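# Three arms tip an enclosure upright in its bay

## Task

Turn the enclosure so it rests upright on its base inside the marked bay, and never let it rotate quickly along the way. The arm mounts are given in metres, with heading in degrees counter-clockwise from +x: arm1 at x=-0.97 y=+0.32 z=+0.37 heading -1; arm2 at x=-0.97 y=-0.32 z=+0.34 heading +1; arm3 at x=+0.88 y=+0.00 z=+0.62 heading +178. At the end, open the grippers and pull every arm away. It only counts if the enclosure stays upright in the bay with no robot supporting it.

## Robot and tools

Robots: three identical i2rt Big YAM arms named arm1, arm2 and arm3. Each has six revolute joints, a two-finger gripper and a wrist camera (arm1_cam_wrist, arm2_cam_wrist, arm3_cam_wrist). Two fixed room cameras, cam_high and cam_low, watch the scene. arm1 and arm2 sit side by side at x=-0.97, facing roughly +x. arm3 sits opposite at x=+0.88, facing back toward them (about 178 degrees). The hand reaches roughly 1.0 m from the joint1 axis.

Frame: a single world frame shared by all arms, origin on the floor, +z upward. The hand point is midway between the fingertips. The hand's z axis runs along the fingers, and its y axis is the direction the fingers open and close. No call accepts Cartesian targets; you command joints only.

execute_actions(actions, cameras): actions is a list holding either one action object or nothing. The action object has an optional key per arm ("arm1", "arm2", "arm3"), and each arm object holds "joints", a map from joint name to an absolute target. These are not offsets. Joints and their ranges:
- joint1_rad, -2.879 to 2.879: yaws the whole arm about its foot. Positive is counter-clockwise seen from above. 0 points the arm along its foot's heading.
- joint2_rad, 0 to 3.141: shoulder. 0 has the upper arm pointing back and near level, and increasing lifts it up and then forward.
- joint3_rad, 0 to 3.019: elbow. 0 is fully folded, and increasing opens it.
- joint4_rad, -1.692 to 1.57: hand pitch. Positive tips the fingers up.
- joint5_rad, -1.57 to 1.57: hand yaw. Positive is toward the arm's right.
- joint6_rad, -2.094 to 2.094: hand roll. Positive is clockwise as seen from behind the hand.
- gripper_m, 0 to 0.093: the fingertip gap in metres, with about 50-62 N per pad.
A joint counts as arrived within ±0.045, 0.14, 0.09, 0.055, 0.03 and 0.035 rad for joints 1-6, and ±0.003 m for the gripper. All named motions start together and can finish at different times. Because each joint moves at its own pace, the hand may sweep a wide arc. A joint or arm you leave out keeps chasing its previous target. Any unknown key or out-of-range number rejects the whole call, and nothing moves. cameras lists the images you want back: omitted, null or ["all"] gives every camera, and [] gives none. The pictures line gives the order of the images. An empty actions list just reports state and images.

wait(seconds): 0 to 10. Lets the simulation run with no new commands and returns the same report.

zoom_image(camera, region): enlarges a crop of that camera's most recent full image. region is [x0, y0, x1, y1] in pixels, with the origin at the top-left, at most 504x504.

read_manual(section): returns only the licence texts, and nothing moves.

finished_scene(scene): ends the current scene by number and cannot be undone. Call it only after the enclosure is upright in the bay, the grippers are open and the arms have withdrawn.

Reading results: joint_status reports how each commanded motion ended.
- "off_target": the joint stopped short and may still be pushing.
- "contact_stop" or "time_out": the joint normally holds where it stopped. A timed-out joint can keep a target near its position and keep pushing toward it, and on_its_own will list it.
- "joint command not followed": the self/inter-arm collision check blocked that arm's joint targets, often with a cause line. Its gripper command still runs. Such targets may be retried automatically until they become valid or the path clears.
- "limit_stop_at_motor_heat": the motor overheated. Resend the target.
on_its_own describes things not commanded in this call. "held at" there means the held target, not the current angle. To stop a joint pushing, command it to its reported position. Joint torques come in joint order without the gripper. They are offset, scaled and noisy per unit and nonzero even in free air, so treat them as rough hints of contact or load.

Hazards:
- Arms never stop on contact and can shove hard. Keep pushes gentle.
- Sustained load heats motors. A MOTOR HOT warning appears at 85 °C. At 100 °C the arm goes limp, drops what it holds and reports an OVER-TEMPERATURE FAULT.
- Two arms pressing hard on each other ends the run, and a hard collision may too. The anti-collision check can react late and ignores fingers, gripper housings and wrist cameras, and no status line reports arm-to-arm contact.
- A tiny target change may not move a joint at all. A joint supporting a load may slowly sag.
- Do not drop, slam or fling the enclosure, and keep its rotation slow.
- Never push it or anything else off the work area or onto the floor.
- Loose objects can get brief random nudges, so check the final state before finishing.

Each tool is called after "Call:" as name(argument=value, ...) on one line, values as JSON.

## Session

I'll start by looking at the current state of the scene.

Call:
execute_actions(actions=[])

Scene clock: 0.00 s.
Joint torques (N m, as the arm reports them, + toward a larger angle): no reading
Motor temperatures (°C, as the motors report them): arm1=[29 29 31 30 30 31] | arm2=[29 27 29 29 31 28] | arm3=[28 27 29 29 28 30]
arm1.joint_positions: joint1_rad=+0.385 joint2_rad=+0.535 joint3_rad=+1.445 joint4_rad=-1.397 joint5_rad=+0.063 joint6_rad=-0.106 gripper_m=+0.094
arm1.joint_status: not commanded
arm1.hand: x=-0.8047 y=+0.3700 z=+0.9438 quat_wxyz=(-0.519, +0.185, -0.834, -0.045) (m; scene frame)
arm2.joint_positions: joint1_rad=-0.365 joint2_rad=+0.459 joint3_rad=+1.430 joint4_rad=-1.484 joint5_rad=+0.258 joint6_rad=-0.447 gripper_m=+0.094
arm2.joint_status: not commanded
arm2.hand: x=-0.8527 y=-0.4026 z=+0.9011 quat_wxyz=(-0.420, -0.019, -0.856, +0.300) (m; scene frame)
arm3.joint_positions: joint1_rad=+0.116 joint2_rad=+0.520 joint3_rad=+1.351 joint4_rad=-1.333 joint5_rad=+0.127 joint6_rad=-0.087 gripper_m=+0.095
arm3.joint_status: not commanded
arm3.hand: x=+0.6788 y=-0.0007 z=+1.1612 quat_wxyz=(-0.060, +0.858, +0.044, -0.509) (m; scene frame)
pictures: arm1_cam_wrist, arm2_cam_wrist, arm3_cam_wrist, cam_high, cam_low
Images, in order (width x height): arm1_cam_wrist 504x504, arm2_cam_wrist 504x504, arm3_cam_wrist 504x504, cam_high 504x504, cam_low 504x504.

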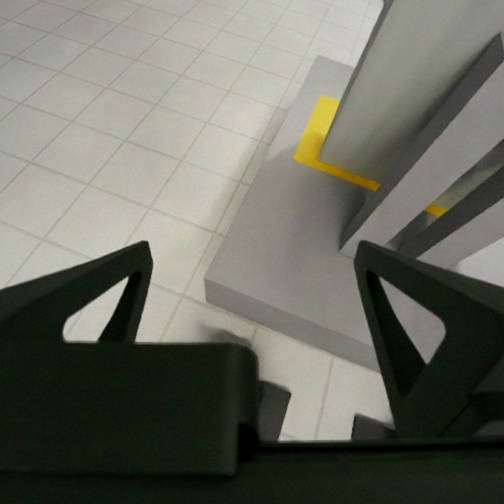

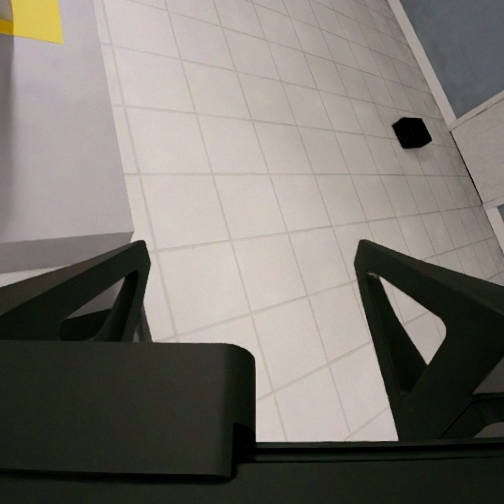

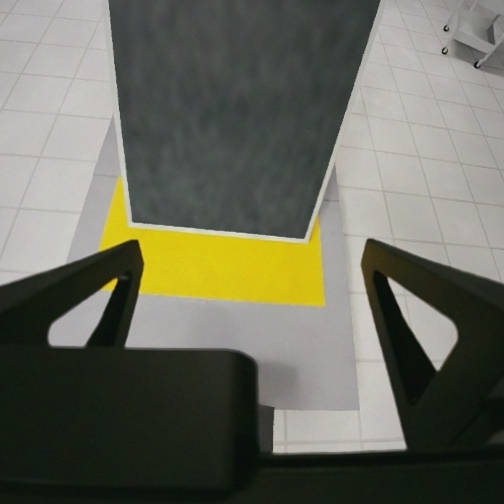

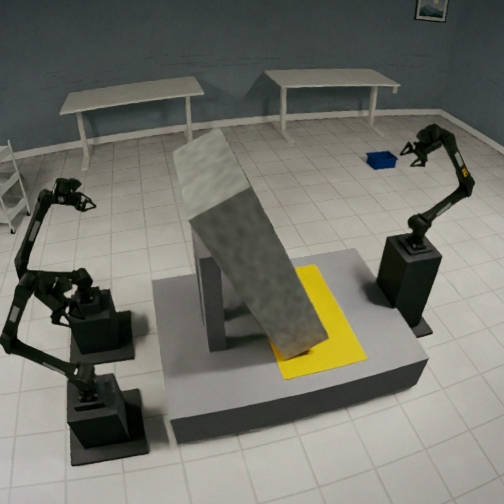

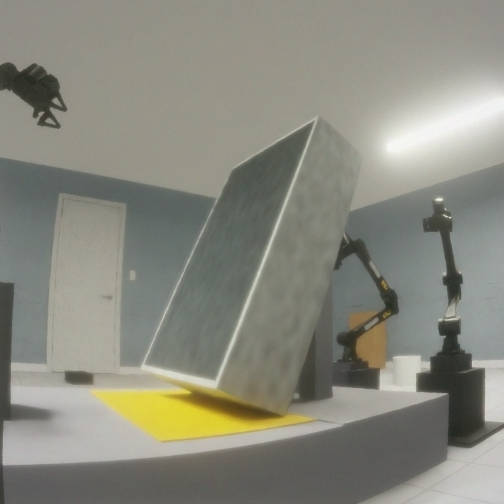

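Call:
zoom_image(camera="cam_high", region=[130, 110, 450, 450])

Call:
zoom_image(camera="cam_low", region=[60, 100, 480, 480])

Call:
zoom_image(camera="arm1_cam_wrist", region=[250, 0, 504, 300])

Region (130, 110, 450, 450) of cam_high's 504x504 image, scaled by 1.482, with more detail than that image has; it fills the left 474 columns of this view, and the rest is white.

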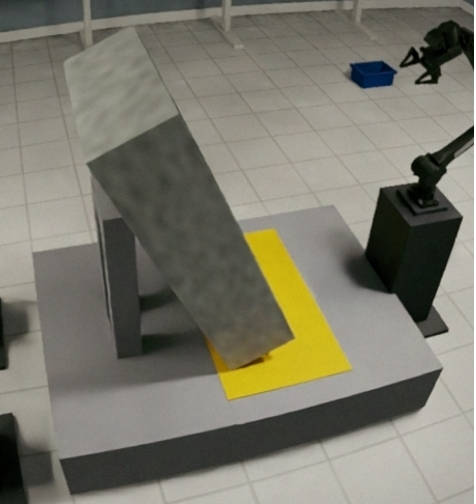

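Region (60, 100, 480, 480) of cam_low's 504x504 image, scaled by 1.200, with more detail than that image has; it fills the top 456 rows of this view, and the rest is white.

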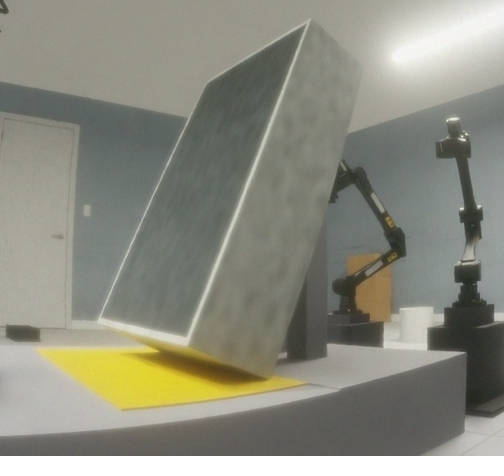

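Region (250, 0, 504, 300) of arm1_cam_wrist's 504x504 image, scaled by 1.680, with more detail than that image has; it fills the left 427 columns of this view, and the rest is white.

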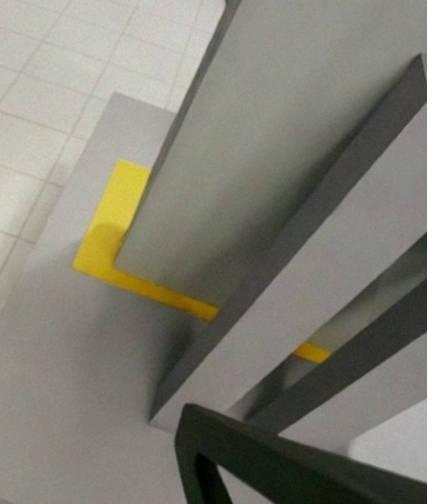

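Call:
zoom_image(camera="cam_high", region=[0, 170, 168, 338])

Call:
zoom_image(camera="cam_high", region=[0, 310, 168, 478])

Call:
zoom_image(camera="cam_high", region=[340, 110, 504, 274])

Call:
zoom_image(camera="cam_high", region=[150, 120, 318, 288])

Call:
zoom_image(camera="cam_high", region=[180, 250, 380, 450])

Region (0, 170, 168, 338) of cam_high's 504x504 image, scaled by 3.000, with more detail than that image has.

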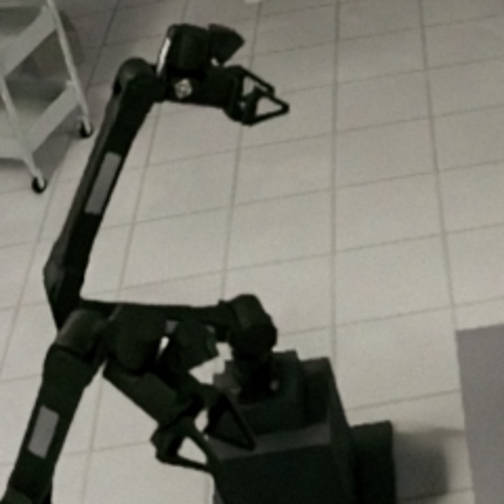

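Region (0, 310, 168, 478) of cam_high's 504x504 image, scaled by 3.000, with more detail than that image has.

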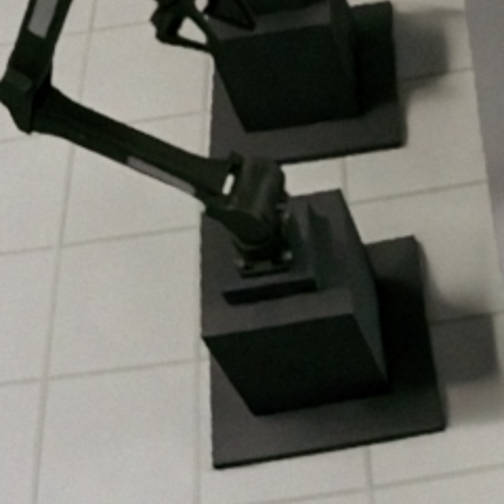

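Region (340, 110, 504, 274) of cam_high's 504x504 image, scaled by 3.073, with more detail than that image has.

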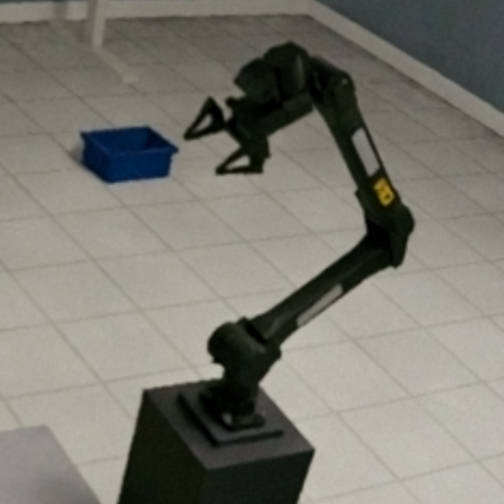

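Region (150, 120, 318, 288) of cam_high's 504x504 image, scaled by 3.000, with more detail than that image has.

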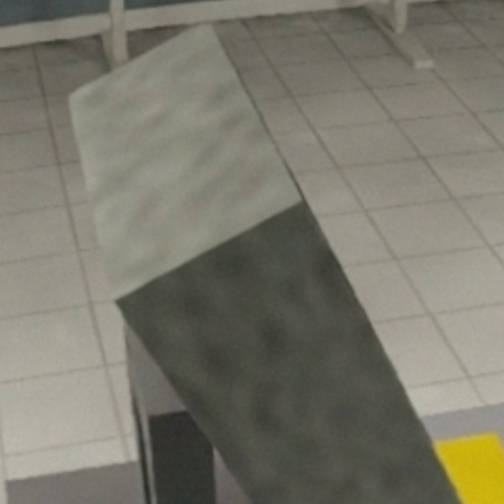

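Region (180, 250, 380, 450) of cam_high's 504x504 image, scaled by 2.520, with more detail than that image has.

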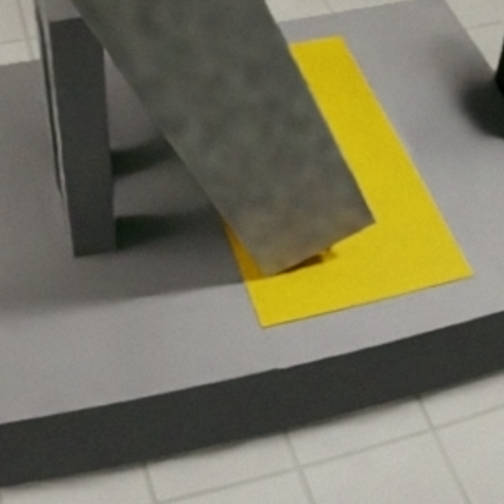

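Call:
zoom_image(camera="arm3_cam_wrist", region=[60, 100, 228, 330])

Call:
zoom_image(camera="arm3_cam_wrist", region=[220, 120, 400, 420])

Call:
zoom_image(camera="cam_low", region=[80, 330, 360, 460])

Call:
zoom_image(camera="cam_high", region=[260, 310, 380, 390])

Region (60, 100, 228, 330) of arm3_cam_wrist's 504x504 image, scaled by 2.191, with more detail than that image has; it fills the left 368 columns of this view, and the rest is white.

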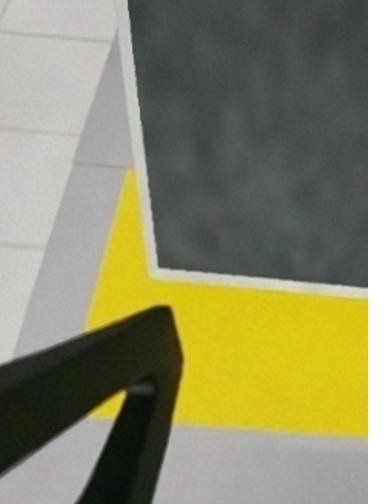

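Region (220, 120, 400, 420) of arm3_cam_wrist's 504x504 image, scaled by 1.680, with more detail than that image has; it fills the left 302 columns of this view, and the rest is white.

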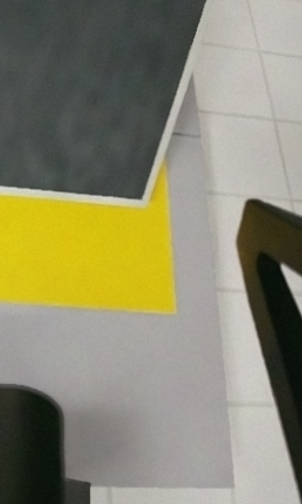

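Region (80, 330, 360, 460) of cam_low's 504x504 image, scaled by 1.800, with more detail than that image has; it fills the top 234 rows of this view, and the rest is white.

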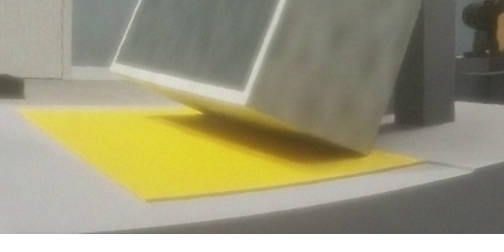

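Region (260, 310, 380, 390) of cam_high's 504x504 image, scaled by 4.200, with more detail than that image has.

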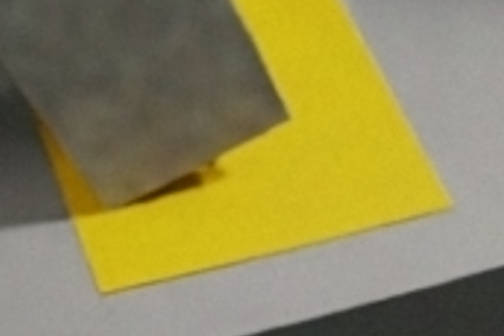

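Call:
execute_actions(actions=[{"arm1": {"joints": {"joint1_rad": -0.053, "joint2_rad": 1.434, "joint3_rad": 1.228, "joint4_rad": 0.59, "joint5_rad": 0.0, "joint6_rad": 0.0, "gripper_m": 0.0}}, "arm2": {"joints": {"joint1_rad": 0.104, "joint2_rad": 1.382, "joint3_rad": 1.257, "joint4_rad": 0.509, "joint5_rad": 0.0, "joint6_rad": 0.0, "gripper_m": 0.0}}, "arm3": {"joints": {"joint1_rad": 0.0, "joint2_rad": 1.891, "joint3_rad": 1.863, "joint4_rad": 0.029, "joint5_rad": 0.0, "joint6_rad": 0.0, "gripper_m": 0.0}}}])

Scene clock: 15.30 s.
Joint torques (N m, as the arm reports them, + toward a larger angle): arm1=[ -0.51 -12.     8.9    2.7   -0.13   0.07] | arm2=[ -0.6  -13.64  10.13   2.85  -0.17  -0.02] | arm3=[ -1.79 -20.72  13.69   2.72  -0.18  -0.11]
Motor temperatures (°C, as the motors report them): arm1=[29 29 34 31 30 31] | arm2=[29 27 31 29 31 28] | arm3=[28 28 33 29 28 30]
arm1.joint_positions: joint1_rad=-0.052 joint2_rad=+1.438 joint3_rad=+1.228 joint4_rad=+0.574 joint5_rad=+0.000 joint6_rad=-0.014 gripper_m=+0.000
arm1.joint_status: all done
arm1.hand: x=-0.3370 y=+0.2730 z=+0.9006 quat_wxyz=(-0.825, -0.019, -0.564, +0.029) (m; scene frame)
arm2.joint_positions: joint1_rad=+0.105 joint2_rad=+1.395 joint3_rad=+1.249 joint4_rad=+0.488 joint5_rad=+0.003 joint6_rad=-0.014 gripper_m=+0.001
arm2.joint_status: all done
arm2.hand: x=-0.3396 y=-0.2362 z=+0.8863 quat_wxyz=(-0.816, +0.043, -0.574, -0.042) (m; scene frame)
arm3.joint_positions: joint1_rad=+0.006 joint2_rad=+1.896 joint3_rad=+1.823 joint4_rad=+0.008 joint5_rad=+0.004 joint6_rad=-0.009 gripper_m=+0.001
arm3.joint_status: all done
arm3.hand: x=+0.0454 y=+0.0180 z=+1.0445 quat_wxyz=(-0.018, +0.729, -0.004, -0.685) (m; scene frame)
pictures: arm1_cam_wrist, arm2_cam_wrist, arm3_cam_wrist, cam_high, cam_low
Images, in order (width x height): arm1_cam_wrist 504x504, arm2_cam_wrist 504x504, arm3_cam_wrist 504x504, cam_high 504x504, cam_low 504x504.

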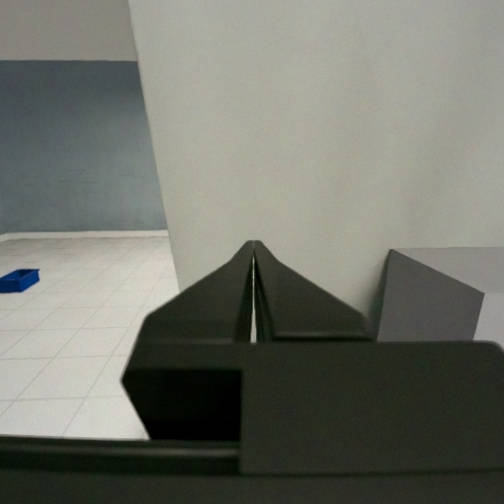

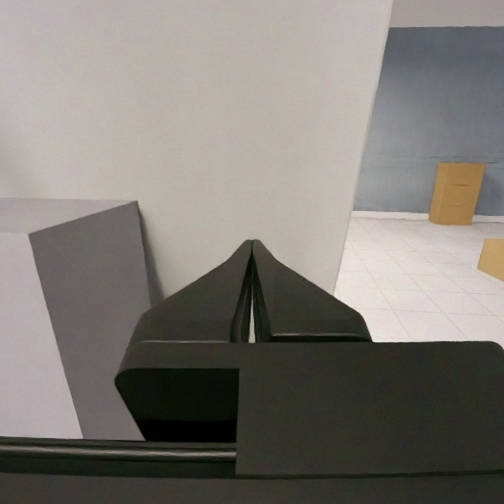

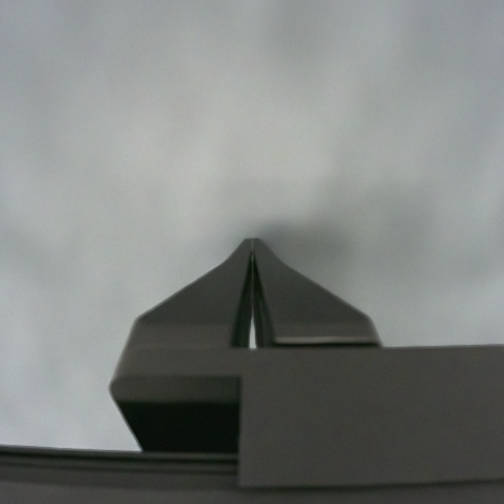

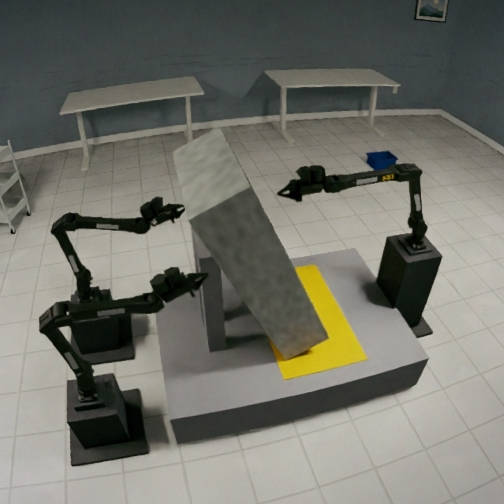

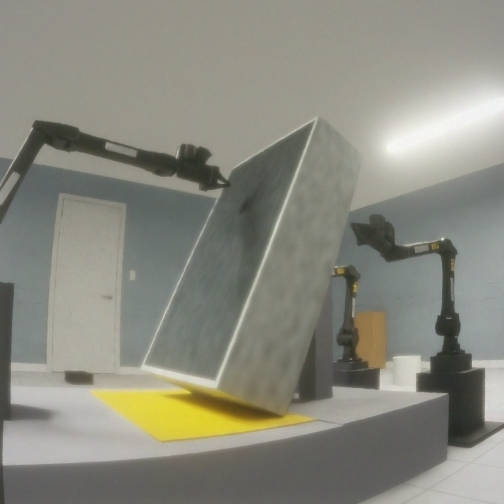

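Call:
zoom_image(camera="cam_high", region=[140, 160, 330, 320])

Call:
zoom_image(camera="cam_low", region=[170, 110, 420, 330])

Region (140, 160, 330, 320) of cam_high's 504x504 image, scaled by 2.653, with more detail than that image has; it fills the top 424 rows of this view, and the rest is white.

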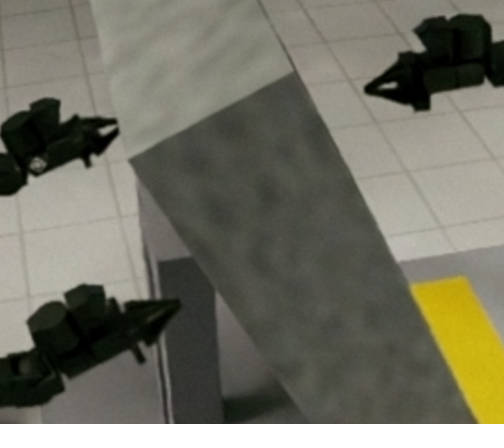

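Region (170, 110, 420, 330) of cam_low's 504x504 image, scaled by 2.016, with more detail than that image has; it fills the top 444 rows of this view, and the rest is white.

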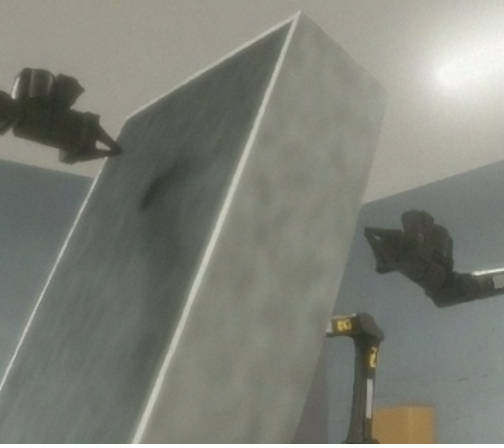

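Call:
execute_actions(actions=[{"arm1": {"joints": {"joint2_rad": 1.519, "joint3_rad": 1.361, "joint4_rad": 0.542}}, "arm2": {"joints": {"joint2_rad": 1.474, "joint3_rad": 1.459, "joint4_rad": 0.42}}, "arm3": {"joints": {"joint3_rad": 1.905, "joint4_rad": 0.045}}}])

Scene clock: 19.27 s.
Joint torques (N m, as the arm reports them, + toward a larger angle): arm1=[ -0.5  -12.8   13.53   1.65  -0.13   0.07] | arm2=[ -1.14 -13.75  14.65   1.36  -0.21   0.  ] | arm3=[ -1.02 -20.31  14.18   2.82  -0.19  -0.04]
Motor temperatures (°C, as the motors report them): arm1=[29 30 35 31 30 31] | arm2=[29 28 32 29 31 28] | arm3=[28 29 36 29 28 30]
arm1.joint_positions: joint1_rad=-0.052 joint2_rad=+1.518 joint3_rad=+1.297 joint4_rad=+0.549 joint5_rad=+0.000 joint6_rad=-0.014 gripper_m=+0.000
arm1.joint_status: all done
arm1.hand: x=-0.3041 y=+0.2711 z=+0.8854 quat_wxyz=(-0.814, -0.019, -0.579, +0.028) (m; scene frame)
arm2.joint_positions: joint1_rad=+0.105 joint2_rad=+1.479 joint3_rad=+1.398 joint4_rad=+0.428 joint5_rad=+0.003 joint6_rad=-0.014 gripper_m=+0.001
arm2.joint_status: all done
arm2.hand: x=-0.3051 y=-0.2316 z=+0.9102 quat_wxyz=(-0.818, +0.043, -0.573, -0.042) (m; scene frame)
arm3.joint_positions: joint1_rad=+0.006 joint2_rad=+1.896 joint3_rad=+1.859 joint4_rad=+0.025 joint5_rad=+0.004 joint6_rad=-0.009 gripper_m=+0.001
arm3.joint_status: all done
arm3.hand: x=+0.0442 y=+0.0177 z=+1.0711 quat_wxyz=(-0.018, +0.711, -0.003, -0.703) (m; scene frame)
pictures: arm1_cam_wrist, arm2_cam_wrist, arm3_cam_wrist, cam_high, cam_low
Images, in order (width x height): arm1_cam_wrist 504x504, arm2_cam_wrist 504x504, arm3_cam_wrist 504x504, cam_high 504x504, cam_low 504x504.

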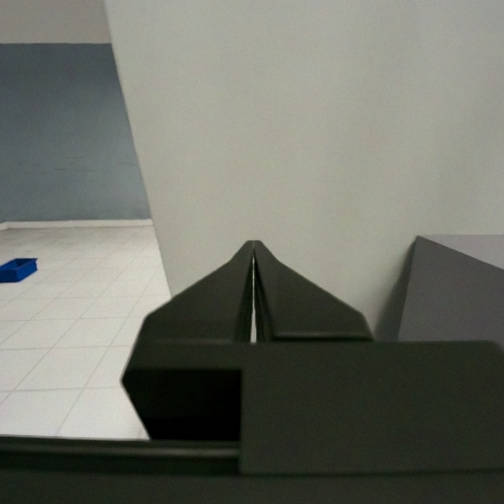

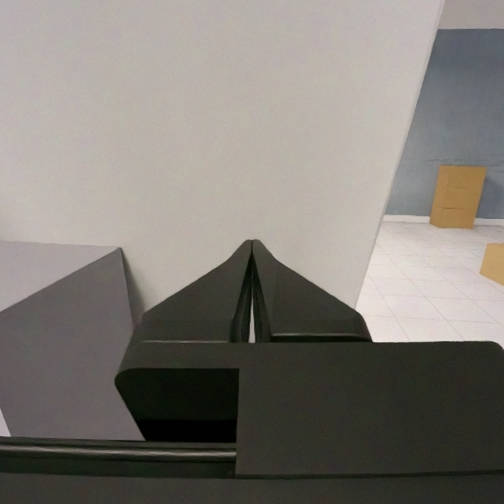

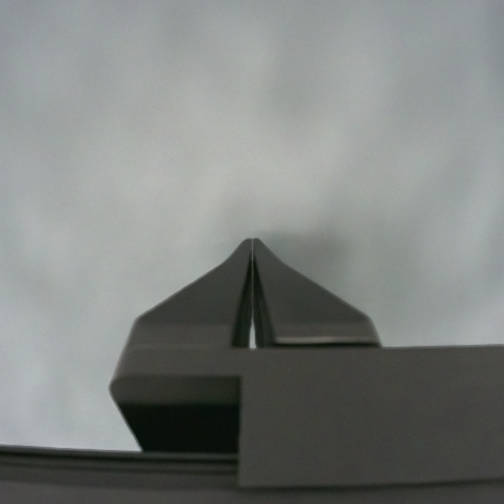

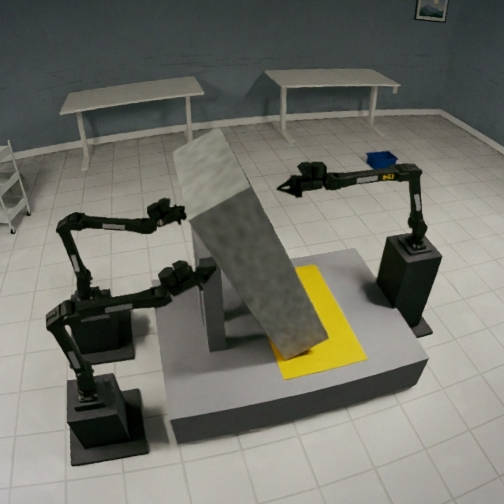

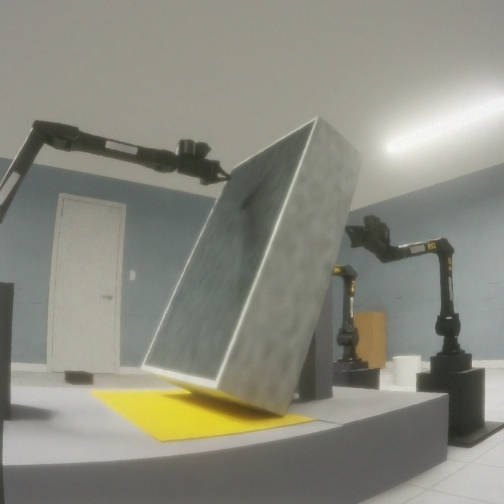

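Call:
execute_actions(actions=[{"arm1": {"joints": {"joint2_rad": 1.535, "joint3_rad": 1.454}}, "arm2": {"joints": {"joint2_rad": 1.505, "joint3_rad": 1.56}}, "arm3": {"joints": {"joint3_rad": 1.865}}}], cameras=["arm1_cam_wrist", "arm2_cam_wrist", "cam_high"])

Scene clock: 21.63 s.
Joint torques (N m, as the arm reports them, + toward a larger angle): arm1=[ -0.46 -12.09  12.76   1.55  -0.12   0.07] | arm2=[ -0.45 -13.86  14.21   1.46  -0.18   0.01] | arm3=[ -1.26 -20.28  11.19   2.89  -0.26  -0.06]
Motor temperatures (°C, as the motors report them): arm1=[29 30 37 31 30 31] | arm2=[29 28 33 29 31 28] | arm3=[28 30 37 29 28 30]
arm1.joint_positions: joint1_rad=-0.052 joint2_rad=+1.528 joint3_rad=+1.404 joint4_rad=+0.548 joint5_rad=+0.000 joint6_rad=-0.014 gripper_m=+0.000
arm1.joint_status: all done
arm1.hand: x=-0.3030 y=+0.2704 z=+0.9435 quat_wxyz=(-0.841, -0.018, -0.539, +0.030) (m; scene frame)
arm2.joint_positions: joint1_rad=+0.105 joint2_rad=+1.499 joint3_rad=+1.503 joint4_rad=+0.427 joint5_rad=+0.003 joint6_rad=-0.014 gripper_m=+0.001
arm2.joint_status: all done
arm2.hand: x=-0.3044 y=-0.2310 z=+0.9613 quat_wxyz=(-0.841, +0.041, -0.538, -0.044) (m; scene frame)
arm3.joint_positions: joint1_rad=+0.006 joint2_rad=+1.896 joint3_rad=+1.859 joint4_rad=+0.025 joint5_rad=+0.004 joint6_rad=-0.009 gripper_m=+0.001
arm3.joint_status: all done
arm3.hand: x=+0.0442 y=+0.0177 z=+1.0711 quat_wxyz=(-0.018, +0.711, -0.003, -0.703) (m; scene frame)
pictures: arm1_cam_wrist, arm2_cam_wrist, cam_high
Images, in order (width x height): arm1_cam_wrist 504x504, arm2_cam_wrist 504x504, cam_high 504x504.

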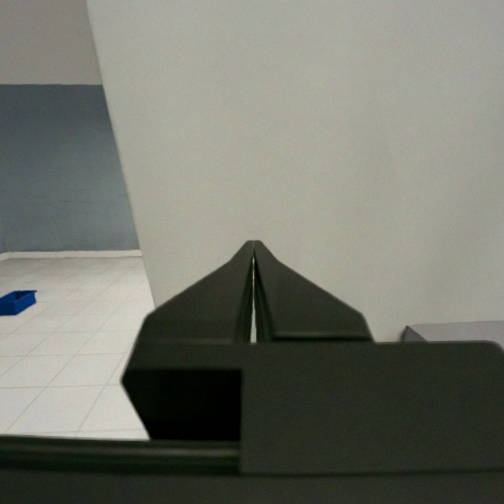

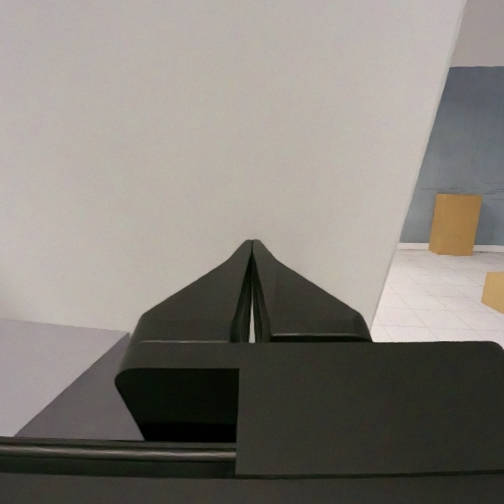

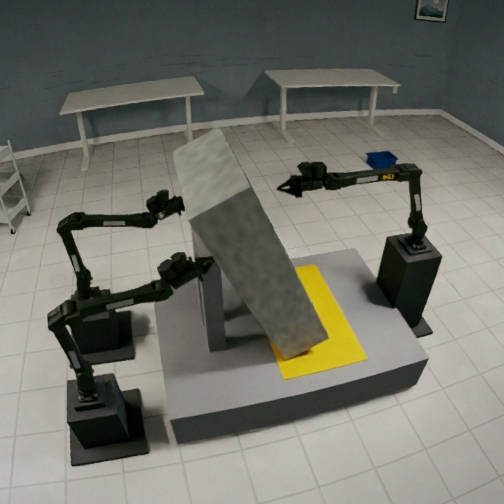

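Call:
execute_actions(actions=[{"arm1": {"joints": {"joint2_rad": 1.579, "joint3_rad": 1.526, "joint4_rad": 0.514}}, "arm2": {"joints": {"joint2_rad": 1.569, "joint3_rad": 1.66, "joint4_rad": 0.384}}}], cameras=["arm1_cam_wrist", "arm2_cam_wrist", "cam_high"])

Scene clock: 24.00 s.
Joint torques (N m, as the arm reports them, + toward a larger angle): arm1=[ -0.46 -12.79  13.6    1.45  -0.13   0.07] | arm2=[ -0.33 -10.27  18.77   1.6   -0.19  -0.03] | arm3=[ -1.68 -20.56  11.01   2.73  -0.23  -0.07]
Motor temperatures (°C, as the motors report them): arm1=[29 30 39 31 30 31] | arm2=[29 28 34 29 31 28] | arm3=[28 30 37 29 28 30]
arm1.joint_positions: joint1_rad=-0.052 joint2_rad=+1.566 joint3_rad=+1.462 joint4_rad=+0.522 joint5_rad=+0.000 joint6_rad=-0.014 gripper_m=+0.000
arm1.joint_status: all done
arm1.hand: x=-0.2875 y=+0.2694 z=+0.9482 quat_wxyz=(-0.840, -0.018, -0.541, +0.030) (m; scene frame)
arm2.joint_positions: joint1_rad=+0.105 joint2_rad=+1.516 joint3_rad=+1.542 joint4_rad=+0.389 joint5_rad=+0.003 joint6_rad=-0.013 gripper_m=+0.001
arm2.joint_status: joint3_rad time_out (moved +0.039 of +0.157); the others done
arm2.on_its_own: joint3_rad reads +1.542 and still pushes toward +1.655 since a time_out
arm2.hand: x=-0.2964 y=-0.2305 z=+0.9655 quat_wxyz=(-0.837, +0.041, -0.544, -0.043) (m; scene frame)
arm3.joint_positions: joint1_rad=+0.006 joint2_rad=+1.896 joint3_rad=+1.859 joint4_rad=+0.025 joint5_rad=+0.004 joint6_rad=-0.009 gripper_m=+0.001
arm3.joint_status: not commanded
arm3.hand: x=+0.0442 y=+0.0177 z=+1.0711 quat_wxyz=(-0.018, +0.711, -0.003, -0.703) (m; scene frame)
pictures: arm1_cam_wrist, arm2_cam_wrist, cam_high
Images, in order (width x height): arm1_cam_wrist 504x504, arm2_cam_wrist 504x504, cam_high 504x504.

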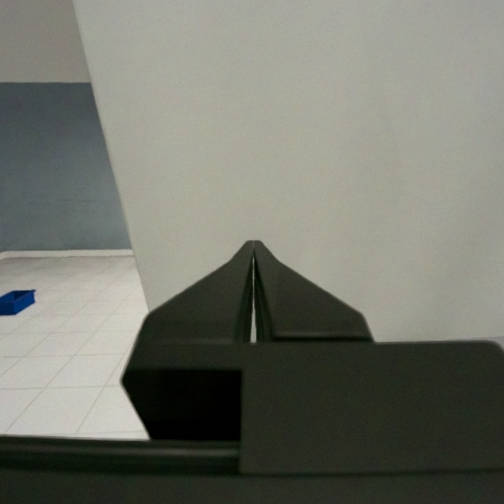

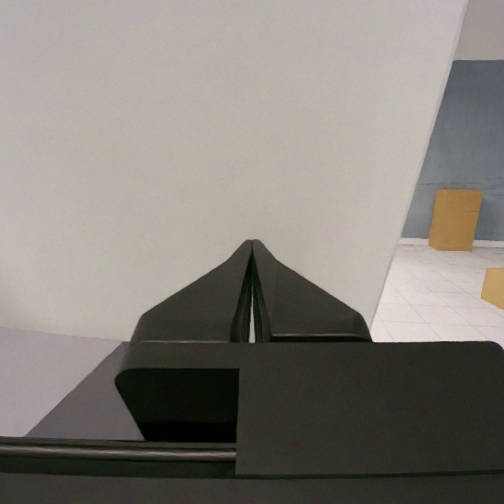

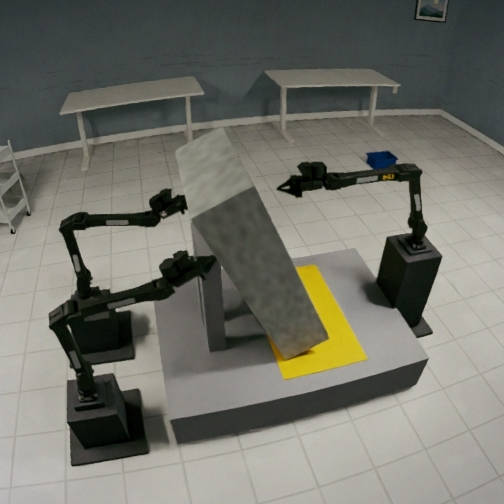

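Call:
zoom_image(camera="cam_high", region=[150, 120, 318, 288])

Region (150, 120, 318, 288) of cam_high's 504x504 image, scaled by 3.000, with more detail than that image has.

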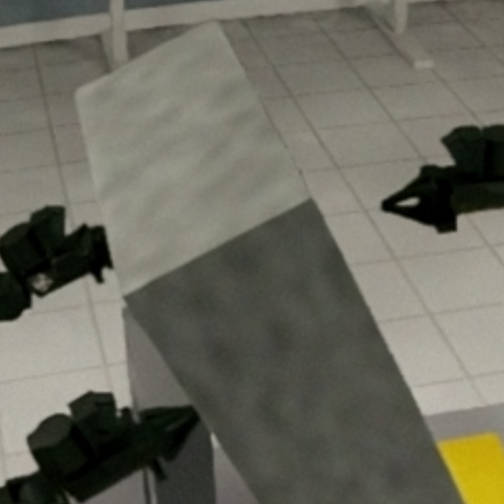

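Call:
execute_actions(actions=[{"arm1": {"joints": {"joint2_rad": 1.645, "joint3_rad": 1.59, "joint4_rad": 0.49}}, "arm2": {"joints": {"joint2_rad": 1.59, "joint3_rad": 1.656, "joint4_rad": 0.367}}}], cameras=["cam_high"])

Scene clock: 26.83 s.
Joint torques (N m, as the arm reports them, + toward a larger angle): arm1=[ -0.46 -12.23  13.58   1.28  -0.12   0.07] | arm2=[-0.57 -9.87 17.01  1.14 -0.22 -0.01] | arm3=[ -1.16 -20.54  10.99   2.75  -0.19  -0.05]
Motor temperatures (°C, as the motors report them): arm1=[29 30 40 31 30 31] | arm2=[29 28 36 29 31 28] | arm3=[28 31 37 29 28 30]
arm1.joint_positions: joint1_rad=-0.052 joint2_rad=+1.613 joint3_rad=+1.527 joint4_rad=+0.502 joint5_rad=+0.000 joint6_rad=-0.013 gripper_m=+0.000
arm1.joint_status: all done
arm1.hand: x=-0.2690 y=+0.2681 z=+0.9511 quat_wxyz=(-0.839, -0.018, -0.542, +0.029) (m; scene frame)
arm2.joint_positions: joint1_rad=+0.103 joint2_rad=+1.532 joint3_rad=+1.566 joint4_rad=+0.379 joint5_rad=+0.004 joint6_rad=-0.013 gripper_m=+0.001
arm2.joint_status: joint3_rad time_out (moved +0.024 of +0.114); the others done
arm2.hand: x=-0.2901 y=-0.2306 z=+0.9674 quat_wxyz=(-0.836, +0.040, -0.545, -0.043) (m; scene frame)
arm3.joint_positions: joint1_rad=+0.006 joint2_rad=+1.896 joint3_rad=+1.859 joint4_rad=+0.025 joint5_rad=+0.004 joint6_rad=-0.009 gripper_m=+0.001
arm3.joint_status: not commanded
arm3.hand: x=+0.0442 y=+0.0177 z=+1.0711 quat_wxyz=(-0.018, +0.711, -0.003, -0.703) (m; scene frame)
pictures: cam_high
Images, in order (width x height): cam_high 504x504.

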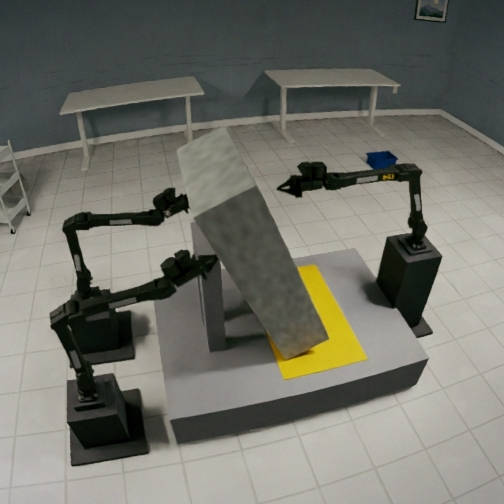

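Call:
execute_actions(actions=[{"arm1": {"joints": {"joint2_rad": 1.693, "joint3_rad": 1.646, "joint4_rad": 0.473}}, "arm2": {"joints": {"joint2_rad": 1.612, "joint3_rad": 1.683, "joint4_rad": 0.352}}}], cameras=["cam_high"])

Scene clock: 28.20 s.
Joint torques (N m, as the arm reports them, + toward a larger angle): arm1=[ -0.43 -12.19  13.55   1.04  -0.06   0.07] | arm2=[ -0.12 -11.78  14.81   1.05  -0.19  -0.01] | arm3=[ -0.66 -20.96  11.02   2.81  -0.23  -0.05]
Motor temperatures (°C, as the motors report them): arm1=[29 30 41 31 30 31] | arm2=[29 28 36 29 31 28] | arm3=[28 31 37 29 28 30]
arm1.joint_positions: joint1_rad=-0.052 joint2_rad=+1.651 joint3_rad=+1.582 joint4_rad=+0.489 joint5_rad=-0.002 joint6_rad=-0.013 gripper_m=+0.000
arm1.joint_status: all done
arm1.hand: x=-0.2546 y=+0.2675 z=+0.9549 quat_wxyz=(-0.840, -0.018, -0.541, +0.029) (m; scene frame)
arm2.joint_positions: joint1_rad=+0.101 joint2_rad=+1.571 joint3_rad=+1.618 joint4_rad=+0.367 joint5_rad=+0.003 joint6_rad=-0.013 gripper_m=+0.001
arm2.joint_status: all done
arm2.hand: x=-0.2754 y=-0.2302 z=+0.9701 quat_wxyz=(-0.837, +0.040, -0.545, -0.042) (m; scene frame)
arm3.joint_positions: joint1_rad=+0.006 joint2_rad=+1.896 joint3_rad=+1.859 joint4_rad=+0.025 joint5_rad=+0.004 joint6_rad=-0.009 gripper_m=+0.001
arm3.joint_status: not commanded
arm3.hand: x=+0.0442 y=+0.0177 z=+1.0711 quat_wxyz=(-0.018, +0.711, -0.003, -0.703) (m; scene frame)
pictures: cam_high
Images, in order (width x height): cam_high 504x504.

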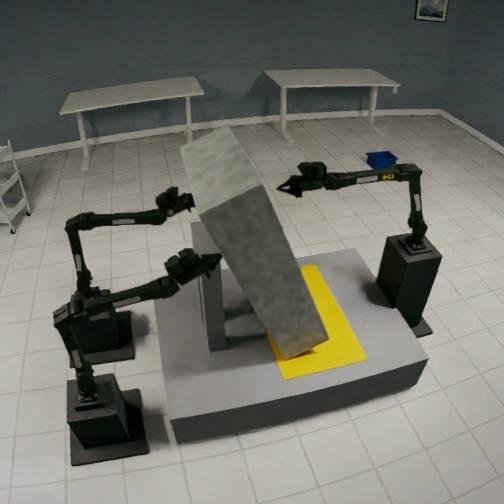

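Call:
execute_actions(actions=[{"arm1": {"joints": {"joint2_rad": 1.739, "joint3_rad": 1.72, "joint4_rad": 0.443}}, "arm2": {"joints": {"joint2_rad": 1.66, "joint3_rad": 1.757, "joint4_rad": 0.325}}}], cameras=["cam_high"])

Scene clock: 29.60 s.
Joint torques (N m, as the arm reports them, + toward a larger angle): arm1=[ -0.45 -14.36  13.26   1.35  -0.05   0.06] | arm2=[  0.09 -14.33  14.85   1.25  -0.19  -0.01] | arm3=[ -1.14 -20.19  11.14   2.75  -0.2   -0.1 ]
Motor temperatures (°C, as the motors report them): arm1=[29 31 42 31 30 31] | arm2=[29 28 37 29 31 28] | arm3=[28 31 37 29 28 30]
arm1.joint_positions: joint1_rad=-0.052 joint2_rad=+1.714 joint3_rad=+1.661 joint4_rad=+0.455 joint5_rad=-0.002 joint6_rad=-0.013 gripper_m=+0.000
arm1.joint_status: all done
arm1.hand: x=-0.2293 y=+0.2659 z=+0.9505 quat_wxyz=(-0.836, -0.018, -0.548, +0.029) (m; scene frame)
arm2.joint_positions: joint1_rad=+0.100 joint2_rad=+1.635 joint3_rad=+1.696 joint4_rad=+0.336 joint5_rad=+0.004 joint6_rad=-0.013 gripper_m=+0.001
arm2.joint_status: all done
arm2.hand: x=-0.2499 y=-0.2281 z=+0.9661 quat_wxyz=(-0.832, +0.040, -0.552, -0.041) (m; scene frame)
arm3.joint_positions: joint1_rad=+0.006 joint2_rad=+1.896 joint3_rad=+1.859 joint4_rad=+0.025 joint5_rad=+0.004 joint6_rad=-0.009 gripper_m=+0.001
arm3.joint_status: not commanded
arm3.hand: x=+0.0442 y=+0.0177 z=+1.0711 quat_wxyz=(-0.018, +0.711, -0.003, -0.703) (m; scene frame)
pictures: cam_high
Images, in order (width x height): cam_high 504x504.

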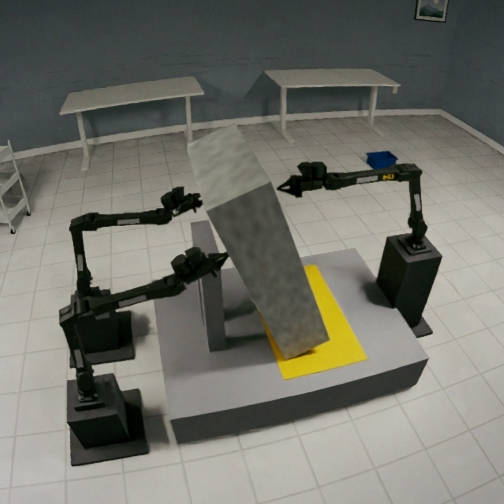

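Call:
zoom_image(camera="cam_high", region=[170, 110, 338, 278])

Region (170, 110, 338, 278) of cam_high's 504x504 image, scaled by 3.000, with more detail than that image has.

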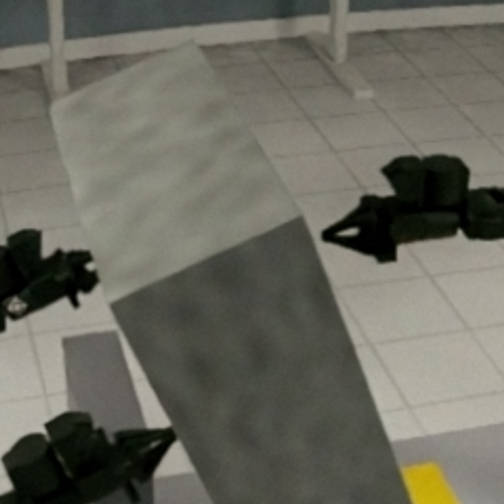

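Call:
execute_actions(actions=[{"arm1": {"joints": {"joint2_rad": 1.757, "joint3_rad": 1.762, "joint4_rad": 0.428}}, "arm2": {"joints": {"joint2_rad": 1.68, "joint3_rad": 1.799, "joint4_rad": 0.311}}, "arm3": {"joints": {"joint2_rad": 1.99, "joint3_rad": 2.088, "joint4_rad": -0.087}}}], cameras=["cam_high", "cam_low"])

Scene clock: 31.87 s.
Joint torques (N m, as the arm reports them, + toward a larger angle): arm1=[ -0.49 -14.04  14.19   1.41  -0.06   0.06] | arm2=[ -0.06 -14.32  15.74   1.3   -0.21  -0.03] | arm3=[ -1.17 -19.56  13.98   1.48  -0.2   -0.05]
Motor temperatures (°C, as the motors report them): arm1=[29 31 43 31 30 31] | arm2=[29 28 37 29 31 28] | arm3=[28 32 38 29 28 30]
arm1.joint_positions: joint1_rad=-0.052 joint2_rad=+1.729 joint3_rad=+1.690 joint4_rad=+0.438 joint5_rad=-0.002 joint6_rad=-0.013 gripper_m=+0.000
arm1.joint_status: all done
arm1.hand: x=-0.2232 y=+0.2655 z=+0.9530 quat_wxyz=(-0.835, -0.018, -0.550, +0.029) (m; scene frame)
arm2.joint_positions: joint1_rad=+0.100 joint2_rad=+1.652 joint3_rad=+1.725 joint4_rad=+0.321 joint5_rad=+0.004 joint6_rad=-0.013 gripper_m=+0.001
arm2.joint_status: all done
arm2.hand: x=-0.2436 y=-0.2273 z=+0.9687 quat_wxyz=(-0.831, +0.040, -0.553, -0.041) (m; scene frame)
arm3.joint_positions: joint1_rad=+0.006 joint2_rad=+1.971 joint3_rad=+2.043 joint4_rad=-0.070 joint5_rad=+0.004 joint6_rad=-0.009 gripper_m=+0.001
arm3.joint_status: all done
arm3.hand: x=+0.0201 y=+0.0180 z=+1.1012 quat_wxyz=(-0.018, +0.706, -0.003, -0.708) (m; scene frame)
pictures: cam_high, cam_low
Images, in order (width x height): cam_high 504x504, cam_low 504x504.

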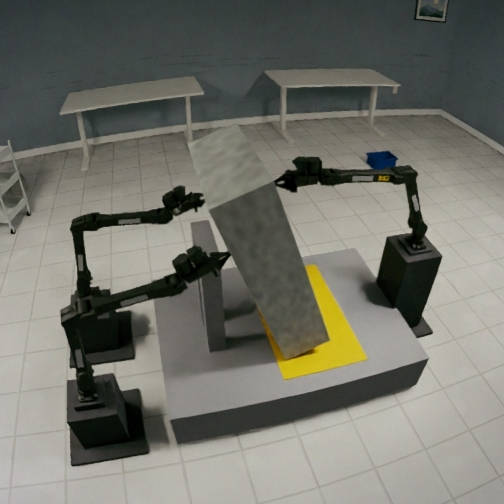

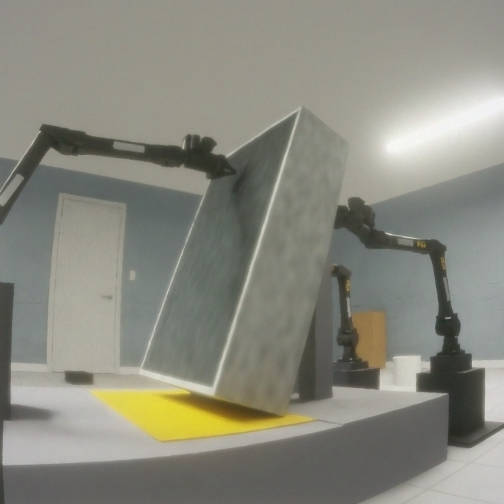

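Call:
execute_actions(actions=[{"arm1": {"joints": {"joint2_rad": 1.80, "joint3_rad": 1.832, "joint4_rad": 0.403}}, "arm2": {"joints": {"joint2_rad": 1.725, "joint3_rad": 1.869, "joint4_rad": 0.288}}, "arm3": {"joints": {"joint3_rad": 2.05}}}], cameras=["cam_high", "cam_low"])

Scene clock: 33.07 s.
Joint torques (N m, as the arm reports them, + toward a larger angle): arm1=[ -0.42 -15.35  13.77   1.5   -0.04   0.06] | arm2=[ -0.34 -16.05  15.25   1.34  -0.22   0.01] | arm3=[ -1.01 -19.68  11.46   1.57  -0.2   -0.08]
Motor temperatures (°C, as the motors report them): arm1=[29 31 43 31 30 31] | arm2=[29 28 37 29 31 28] | arm3=[28 32 38 29 28 30]
arm1.joint_positions: joint1_rad=-0.051 joint2_rad=+1.783 joint3_rad=+1.767 joint4_rad=+0.411 joint5_rad=-0.002 joint6_rad=-0.013 gripper_m=+0.000
arm1.joint_status: all done
arm1.hand: x=-0.2034 y=+0.2647 z=+0.9541 quat_wxyz=(-0.834, -0.018, -0.551, +0.028) (m; scene frame)
arm2.joint_positions: joint1_rad=+0.099 joint2_rad=+1.708 joint3_rad=+1.802 joint4_rad=+0.296 joint5_rad=+0.004 joint6_rad=-0.013 gripper_m=+0.001
arm2.joint_status: all done
arm2.hand: x=-0.2236 y=-0.2255 z=+0.9698 quat_wxyz=(-0.830, +0.040, -0.555, -0.041) (m; scene frame)
arm3.joint_positions: joint1_rad=+0.006 joint2_rad=+1.966 joint3_rad=+2.040 joint4_rad=-0.072 joint5_rad=+0.004 joint6_rad=-0.009 gripper_m=+0.001
arm3.joint_status: all done
arm3.hand: x=+0.0217 y=+0.0180 z=+1.1027 quat_wxyz=(-0.018, +0.706, -0.003, -0.708) (m; scene frame)
pictures: cam_high, cam_low
Images, in order (width x height): cam_high 504x504, cam_low 504x504.

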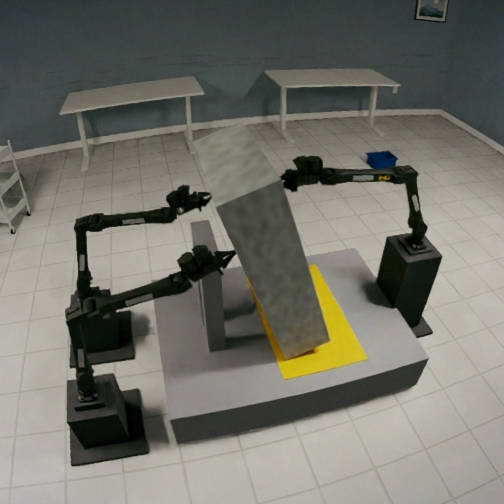

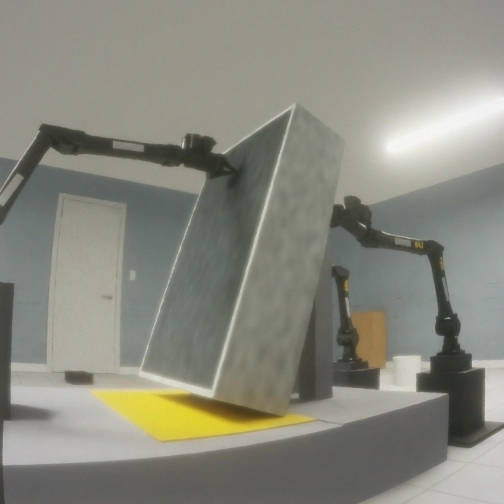

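Call:
execute_actions(actions=[{"arm1": {"joints": {"joint2_rad": 1.853, "joint3_rad": 1.914, "joint4_rad": 0.378}}, "arm2": {"joints": {"joint2_rad": 1.78, "joint3_rad": 1.949, "joint4_rad": 0.266}}, "arm3": {"joints": {"joint2_rad": 1.893, "joint3_rad": 1.932, "joint4_rad": -0.025}}}], cameras=["cam_high"])

Scene clock: 35.83 s.
Joint torques (N m, as the arm reports them, + toward a larger angle): arm1=[ -0.01 -16.72  13.87   1.54  -0.04   0.06] | arm2=[ -0.21 -17.87  15.2    1.48  -0.23  -0.03] | arm3=[ -1.84 -18.93  10.79   2.81  -0.21  -0.1 ]
Motor temperatures (°C, as the motors report them): arm1=[29 31 44 31 30 31] | arm2=[29 28 38 29 31 28] | arm3=[28 32 38 29 28 30]
arm1.joint_positions: joint1_rad=-0.051 joint2_rad=+1.838 joint3_rad=+1.848 joint4_rad=+0.386 joint5_rad=-0.002 joint6_rad=-0.013 gripper_m=+0.000
arm1.joint_status: all done
arm1.hand: x=-0.1839 y=+0.2634 z=+0.9552 quat_wxyz=(-0.834, -0.018, -0.551, +0.028) (m; scene frame)
arm2.joint_positions: joint1_rad=+0.099 joint2_rad=+1.768 joint3_rad=+1.882 joint4_rad=+0.273 joint5_rad=+0.004 joint6_rad=-0.013 gripper_m=+0.001
arm2.joint_status: all done
arm2.hand: x=-0.2025 y=-0.2230 z=+0.9688 quat_wxyz=(-0.829, +0.039, -0.556, -0.040) (m; scene frame)
arm3.joint_positions: joint1_rad=+0.006 joint2_rad=+1.881 joint3_rad=+1.931 joint4_rad=-0.045 joint5_rad=+0.004 joint6_rad=-0.009 gripper_m=+0.001
arm3.joint_status: all done
arm3.hand: x=+0.0495 y=+0.0171 z=+1.1115 quat_wxyz=(-0.018, +0.704, -0.003, -0.710) (m; scene frame)
pictures: cam_high
Images, in order (width x height): cam_high 504x504.

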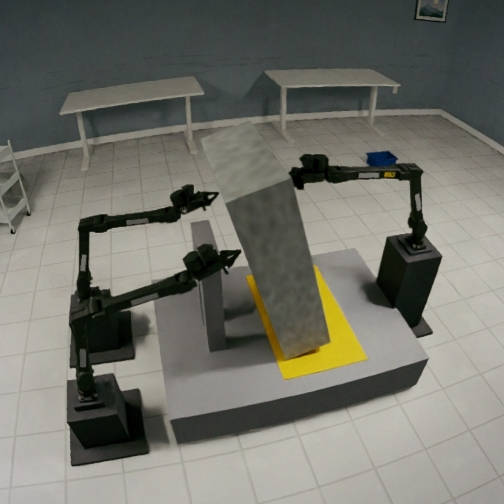

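Call:
zoom_image(camera="cam_high", region=[180, 110, 348, 278])

Region (180, 110, 348, 278) of cam_high's 504x504 image, scaled by 3.000, with more detail than that image has.

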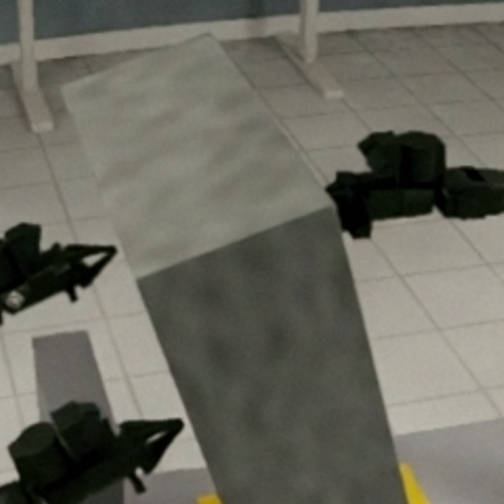

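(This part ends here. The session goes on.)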